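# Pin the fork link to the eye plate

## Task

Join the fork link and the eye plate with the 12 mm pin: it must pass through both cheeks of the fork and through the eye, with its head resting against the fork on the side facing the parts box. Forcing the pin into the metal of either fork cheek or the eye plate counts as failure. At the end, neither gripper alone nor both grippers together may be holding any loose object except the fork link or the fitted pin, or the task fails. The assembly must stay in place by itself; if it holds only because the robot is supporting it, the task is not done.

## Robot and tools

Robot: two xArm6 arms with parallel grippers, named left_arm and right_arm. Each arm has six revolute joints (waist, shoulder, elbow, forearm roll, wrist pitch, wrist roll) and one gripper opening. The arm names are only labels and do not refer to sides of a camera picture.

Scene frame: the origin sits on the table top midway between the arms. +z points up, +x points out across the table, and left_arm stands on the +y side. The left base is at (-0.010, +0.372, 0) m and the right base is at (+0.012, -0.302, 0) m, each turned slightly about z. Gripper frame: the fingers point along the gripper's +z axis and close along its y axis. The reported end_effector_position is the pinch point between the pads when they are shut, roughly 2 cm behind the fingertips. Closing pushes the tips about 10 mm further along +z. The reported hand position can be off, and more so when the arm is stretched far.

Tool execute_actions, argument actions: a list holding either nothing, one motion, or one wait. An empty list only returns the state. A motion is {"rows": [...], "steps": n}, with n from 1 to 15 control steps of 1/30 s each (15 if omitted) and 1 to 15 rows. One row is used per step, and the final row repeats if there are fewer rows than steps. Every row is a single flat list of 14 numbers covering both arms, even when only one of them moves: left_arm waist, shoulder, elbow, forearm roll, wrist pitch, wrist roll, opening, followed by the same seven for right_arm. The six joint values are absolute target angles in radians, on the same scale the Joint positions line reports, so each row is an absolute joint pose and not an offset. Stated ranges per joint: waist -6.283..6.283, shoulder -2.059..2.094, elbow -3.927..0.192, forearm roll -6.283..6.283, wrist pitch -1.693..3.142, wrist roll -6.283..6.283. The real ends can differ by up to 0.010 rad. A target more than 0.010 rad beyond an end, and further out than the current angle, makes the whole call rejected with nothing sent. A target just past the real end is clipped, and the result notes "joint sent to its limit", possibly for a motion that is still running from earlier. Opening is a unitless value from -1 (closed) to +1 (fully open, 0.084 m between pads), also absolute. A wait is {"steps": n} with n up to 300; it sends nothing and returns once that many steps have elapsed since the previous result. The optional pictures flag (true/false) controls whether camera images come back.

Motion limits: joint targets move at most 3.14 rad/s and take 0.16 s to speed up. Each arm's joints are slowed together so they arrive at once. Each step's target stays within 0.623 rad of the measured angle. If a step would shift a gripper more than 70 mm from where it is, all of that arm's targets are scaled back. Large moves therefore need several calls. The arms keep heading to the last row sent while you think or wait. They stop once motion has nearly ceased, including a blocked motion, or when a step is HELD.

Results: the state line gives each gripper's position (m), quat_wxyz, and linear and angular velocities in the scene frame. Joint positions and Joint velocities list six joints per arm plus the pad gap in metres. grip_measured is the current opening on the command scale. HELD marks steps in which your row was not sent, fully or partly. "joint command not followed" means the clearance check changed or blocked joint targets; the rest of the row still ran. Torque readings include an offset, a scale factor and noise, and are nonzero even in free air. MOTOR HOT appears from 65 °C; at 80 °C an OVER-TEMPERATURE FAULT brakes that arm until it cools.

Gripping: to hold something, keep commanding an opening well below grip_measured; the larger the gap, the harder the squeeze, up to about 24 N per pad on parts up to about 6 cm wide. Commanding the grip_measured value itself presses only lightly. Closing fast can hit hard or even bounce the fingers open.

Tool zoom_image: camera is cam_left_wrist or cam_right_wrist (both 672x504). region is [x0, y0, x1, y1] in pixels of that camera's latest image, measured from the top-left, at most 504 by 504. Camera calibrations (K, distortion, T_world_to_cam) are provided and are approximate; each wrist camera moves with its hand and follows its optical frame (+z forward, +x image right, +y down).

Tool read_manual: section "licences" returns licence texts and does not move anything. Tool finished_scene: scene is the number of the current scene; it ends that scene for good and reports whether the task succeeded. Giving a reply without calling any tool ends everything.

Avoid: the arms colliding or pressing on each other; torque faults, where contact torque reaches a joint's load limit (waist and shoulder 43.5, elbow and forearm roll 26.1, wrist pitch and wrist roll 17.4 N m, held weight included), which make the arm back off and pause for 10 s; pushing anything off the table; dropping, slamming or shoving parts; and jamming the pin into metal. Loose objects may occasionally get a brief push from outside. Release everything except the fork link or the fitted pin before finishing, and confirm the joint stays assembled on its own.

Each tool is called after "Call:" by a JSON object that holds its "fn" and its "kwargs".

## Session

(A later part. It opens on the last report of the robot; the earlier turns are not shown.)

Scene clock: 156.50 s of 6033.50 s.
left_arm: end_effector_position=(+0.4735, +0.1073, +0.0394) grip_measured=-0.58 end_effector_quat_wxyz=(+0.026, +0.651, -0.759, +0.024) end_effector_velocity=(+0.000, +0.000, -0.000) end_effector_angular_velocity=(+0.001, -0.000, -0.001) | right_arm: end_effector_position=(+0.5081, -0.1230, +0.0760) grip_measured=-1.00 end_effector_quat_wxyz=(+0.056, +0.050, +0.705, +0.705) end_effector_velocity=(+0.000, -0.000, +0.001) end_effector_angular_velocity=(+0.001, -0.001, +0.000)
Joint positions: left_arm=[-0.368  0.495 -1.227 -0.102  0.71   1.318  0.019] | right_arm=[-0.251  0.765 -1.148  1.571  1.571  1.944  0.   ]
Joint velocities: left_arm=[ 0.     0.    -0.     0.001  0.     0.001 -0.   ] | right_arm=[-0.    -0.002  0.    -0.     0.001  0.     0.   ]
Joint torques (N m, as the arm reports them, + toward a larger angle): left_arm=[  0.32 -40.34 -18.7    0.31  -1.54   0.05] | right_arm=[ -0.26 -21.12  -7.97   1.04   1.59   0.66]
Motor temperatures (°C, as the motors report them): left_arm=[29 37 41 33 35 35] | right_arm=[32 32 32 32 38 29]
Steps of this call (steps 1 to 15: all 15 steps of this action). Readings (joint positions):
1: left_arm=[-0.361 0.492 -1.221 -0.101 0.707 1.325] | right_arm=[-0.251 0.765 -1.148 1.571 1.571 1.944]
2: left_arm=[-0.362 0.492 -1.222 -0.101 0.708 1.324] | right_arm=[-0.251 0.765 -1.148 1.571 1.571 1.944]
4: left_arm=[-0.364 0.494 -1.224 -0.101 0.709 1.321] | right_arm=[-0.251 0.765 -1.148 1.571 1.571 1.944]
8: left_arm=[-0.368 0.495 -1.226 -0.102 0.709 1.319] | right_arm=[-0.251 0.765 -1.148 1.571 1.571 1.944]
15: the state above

Call:
{"fn": "execute_actions", "kwargs": {"actions": [{"rows":[[-0.3748,0.4992,-1.2333,-0.1015,0.712,1.3114,-1,-0.251,0.765,-1.148,1.571,1.571,1.944,-1]]}], "pictures": false}}

Call:
{"fn": "execute_actions", "kwargs": {"actions": [{"rows":[[-0.3799,0.5021,-1.2381,-0.1015,0.7139,1.3063,-1,-0.251,0.765,-1.148,1.571,1.571,1.944,-1]]}], "pictures": false}}

Scene clock: 161.80 s of 6033.50 s.
left_arm: end_effector_position=(+0.4730, +0.1035, +0.0394) grip_measured=-0.58 end_effector_quat_wxyz=(+0.026, +0.651, -0.759, +0.024) end_effector_velocity=(-0.000, -0.000, -0.000) end_effector_angular_velocity=(+0.001, +0.001, +0.000) | right_arm: end_effector_position=(+0.5081, -0.1230, +0.0760) grip_measured=-1.00 end_effector_quat_wxyz=(+0.056, +0.050, +0.705, +0.705) end_effector_velocity=(-0.000, +0.000, -0.001) end_effector_angular_velocity=(+0.000, +0.001, +0.000)
Joint positions: left_arm=[-0.375  0.499 -1.233 -0.101  0.712  1.311  0.019] | right_arm=[-0.251  0.765 -1.148  1.571  1.571  1.944  0.   ]
Joint velocities: left_arm=[-0.001  0.     0.     0.001  0.    -0.002 -0.   ] | right_arm=[ 0.     0.001 -0.     0.     0.     0.     0.   ]
Joint torques (N m, as the arm reports them, + toward a larger angle): left_arm=[ -0.19 -40.27 -18.99   0.27  -1.6    0.4 ] | right_arm=[  0.08 -21.21  -7.84   0.71   1.56   0.61]
Motor temperatures (°C, as the motors report them): left_arm=[29 37 41 33 35 35] | right_arm=[32 32 32 32 38 29]
Steps of this call (steps 1 to 15: the robot went on to your last target; steps 16 to 90: nothing new was sent; then 1.80 s passed at rest; steps 91 to 105: all 15 steps of this action). Readings (joint positions):
91: left_arm=[-0.368 0.495 -1.227 -0.101 0.710 1.318] | right_arm=[-0.251 0.765 -1.148 1.571 1.571 1.944]
92: left_arm=[-0.369 0.496 -1.228 -0.101 0.710 1.317] | right_arm=[-0.251 0.765 -1.148 1.571 1.571 1.944]
94: left_arm=[-0.372 0.498 -1.231 -0.101 0.711 1.314] | right_arm=[-0.251 0.765 -1.148 1.571 1.571 1.944]
98: left_arm=[-0.374 0.499 -1.233 -0.101 0.712 1.312] | right_arm=[-0.251 0.765 -1.148 1.571 1.571 1.944]
105: the state above

Scene clock: 162.30 s of 6033.50 s.
left_arm: end_effector_position=(+0.4725, +0.1005, +0.0395) grip_measured=-0.58 end_effector_quat_wxyz=(+0.027, +0.651, -0.759, +0.023) end_effector_velocity=(+0.000, -0.000, +0.000) end_effector_angular_velocity=(-0.000, -0.001, +0.001) | right_arm: end_effector_position=(+0.5081, -0.1230, +0.0760) grip_measured=-1.00 end_effector_quat_wxyz=(+0.056, +0.050, +0.705, +0.705) end_effector_velocity=(-0.000, +0.000, -0.000) end_effector_angular_velocity=(+0.000, +0.000, +0.001)
Joint positions: left_arm=[-0.38   0.502 -1.238 -0.102  0.714  1.306  0.019] | right_arm=[-0.251  0.765 -1.148  1.571  1.571  1.944  0.   ]
Joint velocities: left_arm=[-0.     0.    -0.002  0.     0.    -0.002 -0.   ] | right_arm=[ 0.001  0.     0.    -0.     0.     0.     0.   ]
Joint torques (N m, as the arm reports them, + toward a larger angle): left_arm=[ -0.26 -40.17 -18.71  -0.08  -1.62   0.27] | right_arm=[  0.02 -21.22  -7.88   0.83   1.61   0.7 ]
Motor temperatures (°C, as the motors report them): left_arm=[29 37 41 33 35 35] | right_arm=[32 32 32 32 38 29]
Steps of this call (steps 1 to 15: all 15 steps of this action). Readings (joint positions):
1: left_arm=[-0.375 0.499 -1.233 -0.101 0.712 1.311] | right_arm=[-0.251 0.765 -1.148 1.571 1.571 1.944]
2: left_arm=[-0.375 0.500 -1.234 -0.101 0.712 1.310] | right_arm=[-0.251 0.765 -1.148 1.571 1.571 1.944]
4: left_arm=[-0.378 0.501 -1.236 -0.102 0.713 1.308] | right_arm=[-0.251 0.765 -1.148 1.571 1.571 1.944]
8: left_arm=[-0.380 0.502 -1.238 -0.102 0.714 1.307] | right_arm=[-0.251 0.765 -1.148 1.571 1.571 1.944]
15: the state above

Call:
{"fn": "execute_actions", "kwargs": {"actions": [{"rows":[[-0.385,0.5051,-1.243,-0.1015,0.7158,1.3012,-1,-0.251,0.765,-1.148,1.571,1.571,1.944,-1]]}], "pictures": false}}

Call:
{"fn": "execute_actions", "kwargs": {"actions": [{"rows":[[-0.3901,0.5082,-1.248,-0.1015,0.7177,1.2961,-1,-0.251,0.765,-1.148,1.571,1.571,1.944,-1]]}], "pictures": false}}

Scene clock: 165.87 s of 6033.50 s.
left_arm: end_effector_position=(+0.4720, +0.0975, +0.0395) grip_measured=-0.58 end_effector_quat_wxyz=(+0.027, +0.651, -0.759, +0.023) end_effector_velocity=(-0.000, -0.000, -0.000) end_effector_angular_velocity=(+0.001, -0.000, -0.001) | right_arm: end_effector_position=(+0.5081, -0.1230, +0.0760) grip_measured=-1.00 end_effector_quat_wxyz=(+0.056, +0.050, +0.705, +0.705) end_effector_velocity=(+0.001, -0.000, +0.002) end_effector_angular_velocity=(-0.000, -0.003, +0.000)
Joint positions: left_arm=[-0.385  0.505 -1.243 -0.102  0.716  1.301  0.019] | right_arm=[-0.251  0.765 -1.148  1.571  1.571  1.944  0.   ]
Joint velocities: left_arm=[-0.001  0.    -0.     0.001  0.    -0.001  0.   ] | right_arm=[ 0.    -0.003 -0.     0.     0.     0.     0.   ]
Joint torques (N m, as the arm reports them, + toward a larger angle): left_arm=[  0.04 -40.24 -18.69   0.47  -1.52   0.34] | right_arm=[ -0.36 -20.97  -7.88   0.86   1.65   0.54]
Motor temperatures (°C, as the motors report them): left_arm=[29 37 41 33 35 35] | right_arm=[32 32 32 32 38 29]
Steps of this call (steps 1 to 15: the robot went on to your last target; steps 16 to 90: nothing new was sent; then 0.07 s passed at rest; steps 91 to 105: all 15 steps of this action). Readings (joint positions):
91: left_arm=[-0.380 0.502 -1.238 -0.101 0.714 1.306] | right_arm=[-0.251 0.765 -1.148 1.571 1.571 1.944]
92: left_arm=[-0.381 0.503 -1.239 -0.101 0.714 1.305] | right_arm=[-0.251 0.765 -1.148 1.571 1.571 1.944]
94: left_arm=[-0.383 0.504 -1.241 -0.102 0.715 1.303] | right_arm=[-0.251 0.765 -1.148 1.571 1.571 1.944]
98: left_arm=[-0.385 0.505 -1.243 -0.102 0.716 1.302] | right_arm=[-0.251 0.765 -1.148 1.571 1.571 1.944]
105: the state above

Scene clock: 166.37 s of 6033.50 s.
left_arm: end_effector_position=(+0.4715, +0.0945, +0.0394) grip_measured=-0.58 end_effector_quat_wxyz=(+0.027, +0.651, -0.759, +0.023) end_effector_velocity=(-0.000, -0.000, -0.000) end_effector_angular_velocity=(+0.000, +0.000, +0.001) | right_arm: end_effector_position=(+0.5081, -0.1230, +0.0760) grip_measured=-1.00 end_effector_quat_wxyz=(+0.056, +0.050, +0.705, +0.705) end_effector_velocity=(+0.000, -0.001, +0.000) end_effector_angular_velocity=(+0.000, -0.000, -0.001)
Joint positions: left_arm=[-0.39   0.508 -1.248 -0.101  0.718  1.296  0.019] | right_arm=[-0.251  0.765 -1.148  1.571  1.571  1.944  0.   ]
Joint velocities: left_arm=[-0.     0.    -0.    -0.     0.    -0.001  0.   ] | right_arm=[-0.001 -0.     0.    -0.     0.    -0.     0.   ]
Joint torques (N m, as the arm reports them, + toward a larger angle): left_arm=[ -0.72 -40.46 -18.91   0.1   -1.53   0.23] | right_arm=[ -0.11 -21.27  -7.89   1.09   1.58   0.68]
Motor temperatures (°C, as the motors report them): left_arm=[29 37 41 33 35 35] | right_arm=[32 32 32 32 38 29]
Steps of this call (steps 1 to 15: all 15 steps of this action). Readings (joint positions):
1: left_arm=[-0.385 0.505 -1.243 -0.102 0.716 1.301] | right_arm=[-0.251 0.765 -1.148 1.571 1.571 1.944]
2: left_arm=[-0.386 0.506 -1.244 -0.101 0.716 1.300] | right_arm=[-0.251 0.765 -1.148 1.571 1.571 1.944]
4: left_arm=[-0.388 0.507 -1.246 -0.102 0.717 1.298] | right_arm=[-0.251 0.765 -1.148 1.571 1.571 1.944]
8: left_arm=[-0.390 0.508 -1.248 -0.101 0.717 1.297] | right_arm=[-0.251 0.765 -1.148 1.571 1.571 1.944]
15: the state above

Smooth. 8 mm more, then release, back off and close.

Call:
{"fn": "execute_actions", "kwargs": {"actions": [{"rows":[[-0.3968,0.5123,-1.2548,-0.1015,0.7204,1.2894,-1,-0.251,0.765,-1.148,1.571,1.571,1.944,-1]]}], "pictures": false}}

Call:
{"fn": "execute_actions", "kwargs": {"actions": [{"rows":[[-0.4035,0.5165,-1.2617,-0.1015,0.7231,1.2827,-1,-0.251,0.765,-1.148,1.571,1.571,1.944,-1]]}], "pictures": false}}

Call:
{"fn": "execute_actions", "kwargs": {"actions": [{"rows":[[-0.4035,0.5165,-1.2617,-0.1015,0.7231,1.2827,-0.35,-0.251,0.765,-1.148,1.571,1.571,1.944,-1]],"steps":10}], "pictures": false}}

Call:
{"fn": "execute_actions", "kwargs": {"actions": [{"rows":[[-0.3799,0.5021,-1.2381,-0.1015,0.7139,1.3063,-0.35,-0.251,0.765,-1.148,1.571,1.571,1.944,-1]]}], "pictures": false}}

Call:
{"fn": "execute_actions", "kwargs": {"actions": [{"rows":[[-0.3799,0.5021,-1.2381,-0.1015,0.7139,1.3063,-1,-0.251,0.765,-1.148,1.571,1.571,1.944,-1]]}], "pictures": false}}

Call:
{"fn": "execute_actions", "kwargs": {"actions": [{"rows":[[-0.3968,0.5123,-1.2548,-0.1015,0.7204,1.2894,-1,-0.251,0.765,-1.148,1.571,1.571,1.944,-1]]}]}}

Scene clock: 176.00 s of 6033.50 s.
left_arm: end_effector_position=(+0.4709, +0.0904, +0.0395) grip_measured=-0.58 end_effector_quat_wxyz=(+0.027, +0.650, -0.759, +0.023) end_effector_velocity=(+0.000, -0.000, +0.000) end_effector_angular_velocity=(-0.000, -0.000, +0.000) | right_arm: end_effector_position=(+0.5081, -0.1230, +0.0760) grip_measured=-1.00 end_effector_quat_wxyz=(+0.056, +0.050, +0.705, +0.705) end_effector_velocity=(-0.000, +0.000, -0.000) end_effector_angular_velocity=(+0.001, +0.001, +0.000)
Joint positions: left_arm=[-0.397  0.512 -1.255 -0.102  0.72   1.289  0.019] | right_arm=[-0.251  0.765 -1.148  1.571  1.571  1.944  0.   ]
Joint velocities: left_arm=[-0.     0.    -0.001 -0.     0.    -0.    -0.   ] | right_arm=[ 0.     0.001 -0.     0.     0.001 -0.     0.   ]
Joint torques (N m, as the arm reports them, + toward a larger angle): left_arm=[ -0.67 -40.84 -18.56   0.03  -1.51   0.2 ] | right_arm=[ -0.08 -21.2   -7.92   1.12   1.71   0.77]
Motor temperatures (°C, as the motors report them): left_arm=[29 37 41 33 35 35] | right_arm=[32 32 32 32 38 29]
Steps of this call (steps 1 to 15: the robot went on to your last target; steps 16 to 90: nothing new was sent; then 6.13 s passed at rest; steps 91 to 105: all 15 steps of this action). Readings (joint positions):
91: left_arm=[-0.390 0.508 -1.248 -0.101 0.718 1.296] | right_arm=[-0.251 0.765 -1.148 1.571 1.571 1.944]
92: left_arm=[-0.391 0.509 -1.249 -0.101 0.718 1.295] | right_arm=[-0.251 0.765 -1.148 1.571 1.571 1.944]
94: left_arm=[-0.394 0.511 -1.252 -0.102 0.719 1.292] | right_arm=[-0.251 0.765 -1.148 1.571 1.571 1.944]
98: left_arm=[-0.397 0.512 -1.254 -0.102 0.720 1.290] | right_arm=[-0.251 0.765 -1.148 1.571 1.571 1.944]
105: the state above

Scene clock: 176.50 s of 6033.50 s.
left_arm: end_effector_position=(+0.4703, +0.0865, +0.0395) grip_measured=-0.58 end_effector_quat_wxyz=(+0.027, +0.650, -0.759, +0.023) end_effector_velocity=(+0.000, -0.000, +0.000) end_effector_angular_velocity=(+0.001, -0.000, -0.001) | right_arm: end_effector_position=(+0.5081, -0.1230, +0.0760) grip_measured=-1.00 end_effector_quat_wxyz=(+0.056, +0.050, +0.705, +0.705) end_effector_velocity=(+0.000, -0.000, +0.001) end_effector_angular_velocity=(-0.000, -0.001, -0.000)
Joint positions: left_arm=[-0.403  0.516 -1.262 -0.101  0.723  1.283  0.019] | right_arm=[-0.251  0.765 -1.148  1.571  1.571  1.944  0.   ]
Joint velocities: left_arm=[-0.001  0.    -0.001  0.001  0.     0.    -0.   ] | right_arm=[-0.001 -0.001  0.    -0.     0.     0.     0.   ]
Joint torques (N m, as the arm reports them, + toward a larger angle): left_arm=[ -0.96 -40.88 -18.59   0.08  -1.31   0.33] | right_arm=[ -0.1  -21.04  -7.93   0.99   1.57   0.63]
Motor temperatures (°C, as the motors report them): left_arm=[29 37 41 33 35 35] | right_arm=[32 32 32 32 38 29]
Steps of this call (steps 1 to 15: all 15 steps of this action). Readings (joint positions):
1: left_arm=[-0.397 0.512 -1.255 -0.102 0.720 1.289] | right_arm=[-0.251 0.765 -1.148 1.571 1.571 1.944]
2: left_arm=[-0.398 0.513 -1.256 -0.102 0.721 1.288] | right_arm=[-0.251 0.765 -1.148 1.571 1.571 1.944]
4: left_arm=[-0.401 0.515 -1.259 -0.102 0.722 1.285] | right_arm=[-0.251 0.765 -1.148 1.571 1.571 1.944]
8: left_arm=[-0.403 0.516 -1.261 -0.101 0.723 1.283] | right_arm=[-0.251 0.765 -1.148 1.571 1.571 1.944]
15: the state above

Scene clock: 176.83 s of 6033.50 s.
left_arm: end_effector_position=(+0.4702, +0.0863, +0.0395) grip_measured=-0.37 end_effector_quat_wxyz=(+0.027, +0.650, -0.759, +0.023) end_effector_velocity=(-0.000, +0.001, -0.001) end_effector_angular_velocity=(+0.000, +0.001, +0.001) | right_arm: end_effector_position=(+0.5081, -0.1230, +0.0760) grip_measured=-1.00 end_effector_quat_wxyz=(+0.056, +0.050, +0.705, +0.705) end_effector_velocity=(-0.000, +0.000, +0.000) end_effector_angular_velocity=(+0.001, -0.001, +0.000)
Joint positions: left_arm=[-0.404  0.516 -1.262 -0.102  0.723  1.283  0.028] | right_arm=[-0.251  0.765 -1.148  1.571  1.571  1.944  0.   ]
Joint velocities: left_arm=[ 0.001  0.002  0.    -0.    -0.     0.     0.   ] | right_arm=[-0.    -0.    -0.     0.     0.001 -0.     0.   ]
Joint torques (N m, as the arm reports them, + toward a larger angle): left_arm=[ -0.21 -40.15 -18.01   0.27  -1.43   0.22] | right_arm=[  0.01 -21.2   -7.89   0.91   1.57   0.62]
Motor temperatures (°C, as the motors report them): left_arm=[29 37 41 33 35 35] | right_arm=[32 32 32 32 38 29]
Steps of this call (steps 1 to 10: all 10 steps of this action). Readings (joint positions):
1: left_arm=[-0.403 0.516 -1.262 -0.101 0.723 1.283] | right_arm=[-0.251 0.765 -1.148 1.571 1.571 1.944]
2: left_arm=[-0.403 0.516 -1.262 -0.102 0.723 1.283] | right_arm=[-0.251 0.765 -1.148 1.571 1.571 1.944]
4: left_arm=[-0.404 0.516 -1.262 -0.102 0.723 1.283] | right_arm=[-0.251 0.765 -1.148 1.571 1.571 1.944]
8: left_arm=[-0.404 0.516 -1.262 -0.102 0.723 1.283] | right_arm=[-0.251 0.765 -1.148 1.571 1.571 1.944]
10: the state above

Scene clock: 177.33 s of 6033.50 s.
left_arm: end_effector_position=(+0.4724, +0.1002, +0.0394) grip_measured=-0.37 end_effector_quat_wxyz=(+0.027, +0.651, -0.759, +0.023) end_effector_velocity=(+0.001, +0.001, +0.001) end_effector_angular_velocity=(-0.001, -0.001, +0.000) | right_arm: end_effector_position=(+0.5081, -0.1230, +0.0760) grip_measured=-1.00 end_effector_quat_wxyz=(+0.056, +0.050, +0.705, +0.705) end_effector_velocity=(-0.000, +0.000, +0.001) end_effector_angular_velocity=(+0.001, -0.001, +0.001)
Joint positions: left_arm=[-0.38   0.502 -1.238 -0.102  0.714  1.306  0.028] | right_arm=[-0.251  0.765 -1.148  1.571  1.571  1.944  0.   ]
Joint velocities: left_arm=[ 0.002 -0.001  0.001 -0.001 -0.001  0.002 -0.   ] | right_arm=[ 0.    -0.001 -0.     0.     0.002  0.     0.   ]
Joint torques (N m, as the arm reports them, + toward a larger angle): left_arm=[ -0.77 -40.49 -18.11   0.64  -1.46   0.38] | right_arm=[ -0.27 -21.18  -7.88   0.8    1.56   0.77]
Motor temperatures (°C, as the motors report them): left_arm=[29 37 41 33 35 35] | right_arm=[32 32 32 32 38 29]
Steps of this call (steps 1 to 15: all 15 steps of this action). Readings (joint positions):
1: left_arm=[-0.403 0.516 -1.261 -0.102 0.723 1.283] | right_arm=[-0.251 0.765 -1.148 1.571 1.571 1.944]
2: left_arm=[-0.401 0.514 -1.258 -0.102 0.721 1.287] | right_arm=[-0.251 0.765 -1.148 1.571 1.571 1.944]
4: left_arm=[-0.390 0.508 -1.248 -0.102 0.718 1.296] | right_arm=[-0.251 0.765 -1.148 1.571 1.571 1.944]
8: left_arm=[-0.381 0.503 -1.240 -0.102 0.715 1.304] | right_arm=[-0.251 0.765 -1.148 1.571 1.571 1.944]
15: the state above

Scene clock: 177.83 s of 6033.50 s.
left_arm: end_effector_position=(+0.4725, +0.1004, +0.0394) grip_measured=-1.00 end_effector_quat_wxyz=(+0.027, +0.651, -0.759, +0.023) end_effector_velocity=(+0.000, +0.000, -0.000) end_effector_angular_velocity=(+0.001, -0.000, -0.001) | right_arm: end_effector_position=(+0.5081, -0.1230, +0.0760) grip_measured=-1.00 end_effector_quat_wxyz=(+0.056, +0.050, +0.705, +0.705) end_effector_velocity=(+0.001, -0.001, -0.000) end_effector_angular_velocity=(-0.001, +0.000, -0.003)
Joint positions: left_arm=[-0.38   0.502 -1.238 -0.102  0.714  1.306  0.   ] | right_arm=[-0.251  0.765 -1.148  1.571  1.571  1.944  0.   ]
Joint velocities: left_arm=[ 0.    -0.     0.     0.001 -0.     0.001  0.   ] | right_arm=[-0.003 -0.     0.     0.    -0.001 -0.     0.   ]
Joint torques (N m, as the arm reports them, + toward a larger angle): left_arm=[ -0.15 -39.76 -18.04   0.5   -1.31   0.44] | right_arm=[ -0.32 -20.97  -7.87   1.04   1.56   0.66]
Motor temperatures (°C, as the motors report them): left_arm=[29 37 41 33 35 35] | right_arm=[32 32 32 32 38 29]
Steps of this call (steps 1 to 15: all 15 steps of this action). Readings (joint positions):
1: left_arm=[-0.380 0.502 -1.238 -0.102 0.714 1.306] | right_arm=[-0.251 0.765 -1.148 1.571 1.571 1.944]
2: left_arm=[-0.380 0.502 -1.238 -0.102 0.714 1.306] | right_arm=[-0.251 0.765 -1.148 1.571 1.571 1.944]
4: left_arm=[-0.380 0.502 -1.238 -0.102 0.714 1.306] | right_arm=[-0.251 0.765 -1.148 1.571 1.571 1.944]
8: left_arm=[-0.380 0.502 -1.238 -0.102 0.714 1.306] | right_arm=[-0.251 0.765 -1.148 1.571 1.571 1.944]
15: the state above

Scene clock: 178.33 s of 6033.50 s.
left_arm: end_effector_position=(+0.4709, +0.0906, +0.0394) grip_measured=-1.00 end_effector_quat_wxyz=(+0.027, +0.650, -0.759, +0.023) end_effector_velocity=(-0.000, -0.001, -0.000) end_effector_angular_velocity=(+0.000, +0.000, +0.000) | right_arm: end_effector_position=(+0.5081, -0.1230, +0.0760) grip_measured=-1.00 end_effector_quat_wxyz=(+0.056, +0.050, +0.705, +0.705) end_effector_velocity=(-0.000, +0.000, +0.000) end_effector_angular_velocity=(+0.001, -0.000, +0.001)
Joint positions: left_arm=[-0.397  0.512 -1.255 -0.101  0.72   1.29   0.   ] | right_arm=[-0.251  0.765 -1.148  1.571  1.571  1.944  0.   ]
Joint velocities: left_arm=[-0.002  0.002 -0.002  0.     0.    -0.002  0.   ] | right_arm=[ 0.001 -0.    -0.    -0.     0.001  0.     0.   ]
Joint torques (N m, as the arm reports them, + toward a larger angle): left_arm=[ -0.52 -40.71 -18.16   0.41  -1.34   0.41] | right_arm=[ -0.04 -21.07  -7.82   1.     1.59   0.67]
Motor temperatures (°C, as the motors report them): left_arm=[29 37 41 33 35 35] | right_arm=[32 32 32 32 38 29]
Steps of this call (steps 1 to 15: all 15 steps of this action). Readings (joint positions):
1: left_arm=[-0.380 0.502 -1.238 -0.101 0.714 1.306] | right_arm=[-0.251 0.765 -1.148 1.571 1.571 1.944]
2: left_arm=[-0.382 0.504 -1.241 -0.101 0.715 1.303] | right_arm=[-0.251 0.765 -1.148 1.571 1.571 1.944]
4: left_arm=[-0.390 0.508 -1.248 -0.101 0.718 1.296] | right_arm=[-0.251 0.765 -1.148 1.571 1.571 1.944]
8: left_arm=[-0.396 0.511 -1.253 -0.101 0.720 1.291] | right_arm=[-0.251 0.765 -1.148 1.571 1.571 1.944]
15: the state above
camera_calibration (this result's frames):
cam_left_wrist: T_world_to_cam=[[-0.988931, 0.146278, 0.0248686, 0.481416], [0.143938, 0.986463, -0.0785652, -0.0884359], [-0.0360244, -0.0741161, -0.996599, 0.194501], [0, 0, 0, 1]] pos_world=[0.495823, 0.0312337, 0.174919]
cam_right_wrist: T_world_to_cam=[[-0.0204984, -0.0011352, 0.999789, -0.0362594], [0.989186, -0.145278, 0.0201161, -0.456281], [0.145225, 0.98939, 0.0041009, 0.174093], [0, 0, 0, 1]] pos_world=[0.425321, -0.238574, 0.0447164]

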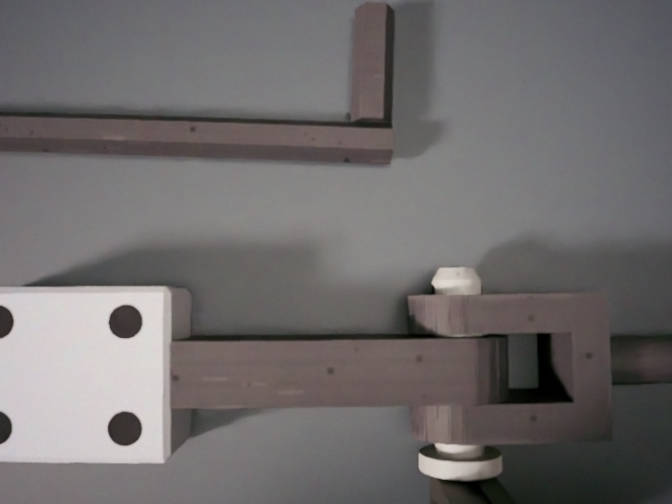

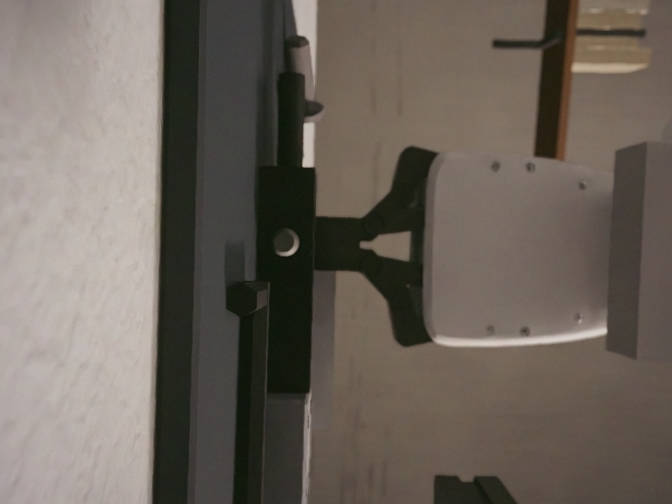

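About 5 mm left.

Call:
{"fn": "execute_actions", "kwargs": {"actions": [{"rows":[[-0.4057,0.5179,-1.264,-0.1015,0.724,1.2805,-1,-0.251,0.765,-1.148,1.571,1.571,1.944,-1]]}], "pictures": false}}

Call:
{"fn": "execute_actions", "kwargs": {"actions": [{"rows":[[-0.3799,0.5021,-1.2381,-0.1015,0.7139,1.3063,-1,-0.251,0.765,-1.148,1.571,1.571,1.944,-1]]}]}}

Scene clock: 183.23 s of 6033.50 s.
left_arm: end_effector_position=(+0.4702, +0.0858, +0.0395) grip_measured=-1.00 end_effector_quat_wxyz=(+0.027, +0.651, -0.759, +0.023) end_effector_velocity=(+0.000, -0.001, +0.000) end_effector_angular_velocity=(-0.000, -0.001, -0.001) | right_arm: end_effector_position=(+0.5081, -0.1230, +0.0760) grip_measured=-1.00 end_effector_quat_wxyz=(+0.056, +0.050, +0.705, +0.705) end_effector_velocity=(-0.000, +0.000, -0.001) end_effector_angular_velocity=(+0.000, +0.001, +0.000)
Joint positions: left_arm=[-0.405  0.518 -1.264 -0.101  0.724  1.281  0.   ] | right_arm=[-0.251  0.765 -1.148  1.571  1.571  1.944  0.   ]
Joint velocities: left_arm=[-0.001  0.001 -0.002  0.001  0.    -0.001  0.   ] | right_arm=[ 0.     0.001 -0.    -0.     0.    -0.     0.   ]
Joint torques (N m, as the arm reports them, + toward a larger angle): left_arm=[ -3.9  -39.22 -18.81  -0.42  -1.62   0.23] | right_arm=[ -0.13 -21.22  -7.99   0.88   1.71   0.68]
Motor temperatures (°C, as the motors report them): left_arm=[29 37 41 33 35 35] | right_arm=[32 32 32 32 38 29]
Steps of this call (steps 1 to 15: the robot went on to your last target; steps 16 to 90: nothing new was sent; then 1.40 s passed at rest; steps 91 to 105: all 15 steps of this action). Readings (joint positions):
91: left_arm=[-0.397 0.512 -1.255 -0.101 0.721 1.289] | right_arm=[-0.251 0.765 -1.148 1.571 1.571 1.944]
92: left_arm=[-0.398 0.513 -1.256 -0.101 0.721 1.287] | right_arm=[-0.251 0.765 -1.148 1.571 1.571 1.944]
94: left_arm=[-0.402 0.516 -1.260 -0.101 0.722 1.284] | right_arm=[-0.251 0.765 -1.148 1.571 1.571 1.944]
98: left_arm=[-0.404 0.517 -1.263 -0.101 0.724 1.281] | right_arm=[-0.251 0.765 -1.148 1.571 1.571 1.944]
105: the state above

Scene clock: 183.73 s of 6033.50 s.
left_arm: end_effector_position=(+0.4724, +0.1001, +0.0394) grip_measured=-1.00 end_effector_quat_wxyz=(+0.027, +0.650, -0.759, +0.023) end_effector_velocity=(+0.000, +0.002, -0.000) end_effector_angular_velocity=(+0.000, +0.000, +0.000) | right_arm: end_effector_position=(+0.5081, -0.1230, +0.0760) grip_measured=-1.00 end_effector_quat_wxyz=(+0.056, +0.050, +0.705, +0.705) end_effector_velocity=(+0.000, -0.000, +0.000) end_effector_angular_velocity=(-0.001, -0.000, -0.000)
Joint positions: left_arm=[-0.38   0.502 -1.238 -0.102  0.714  1.306  0.   ] | right_arm=[-0.251  0.765 -1.148  1.571  1.571  1.944  0.   ]
Joint velocities: left_arm=[ 0.004 -0.002  0.003 -0.    -0.     0.004  0.   ] | right_arm=[ 0.    -0.001 -0.    -0.    -0.001  0.     0.   ]
Joint torques (N m, as the arm reports them, + toward a larger angle): left_arm=[ -0.23 -39.8  -18.09   0.12  -1.35   0.41] | right_arm=[ -0.27 -21.23  -7.82   0.89   1.68   0.75]
Motor temperatures (°C, as the motors report them): left_arm=[29 37 41 33 35 35] | right_arm=[32 32 32 32 38 29]
Steps of this call (steps 1 to 15: all 15 steps of this action). Readings (joint positions):
1: left_arm=[-0.404 0.517 -1.263 -0.101 0.724 1.281] | right_arm=[-0.251 0.765 -1.148 1.571 1.571 1.944]
2: left_arm=[-0.402 0.516 -1.260 -0.102 0.722 1.285] | right_arm=[-0.251 0.765 -1.148 1.571 1.571 1.944]
4: left_arm=[-0.392 0.509 -1.249 -0.102 0.718 1.295] | right_arm=[-0.251 0.765 -1.148 1.571 1.571 1.944]
8: left_arm=[-0.383 0.504 -1.241 -0.102 0.715 1.304] | right_arm=[-0.251 0.765 -1.148 1.571 1.571 1.944]
15: the state above
camera_calibration (this result's frames):
cam_left_wrist: T_world_to_cam=[[-0.988978, 0.146203, 0.0233903, 0.48162], [0.143985, 0.986484, -0.0782185, -0.0980626], [-0.0345099, -0.0739885, -0.996662, 0.194564], [0, 0, 0, 1]] pos_world=[0.497146, 0.0407182, 0.174979]
cam_right_wrist: T_world_to_cam=[[-0.0204982, -0.00113529, 0.999789, -0.0362595], [0.989186, -0.145278, 0.0201159, -0.456281], [0.145225, 0.98939, 0.00410097, 0.174093], [0, 0, 0, 1]] pos_world=[0.425321, -0.238574, 0.0447164]

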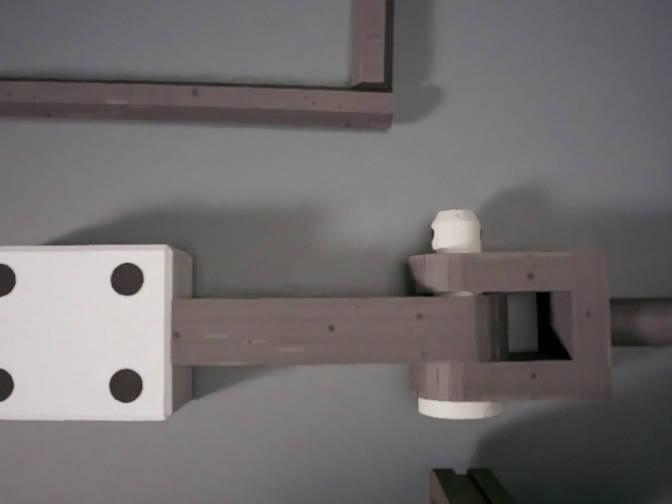

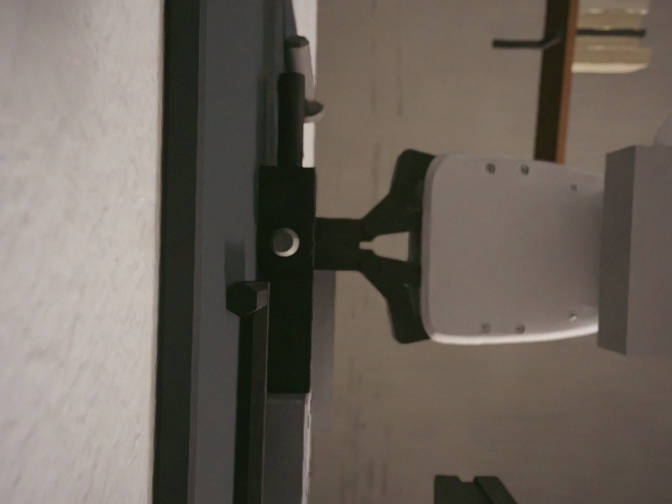

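Call:
{"fn": "finished_scene", "kwargs": {"scene": 2}}

The scene is finished: the task was done.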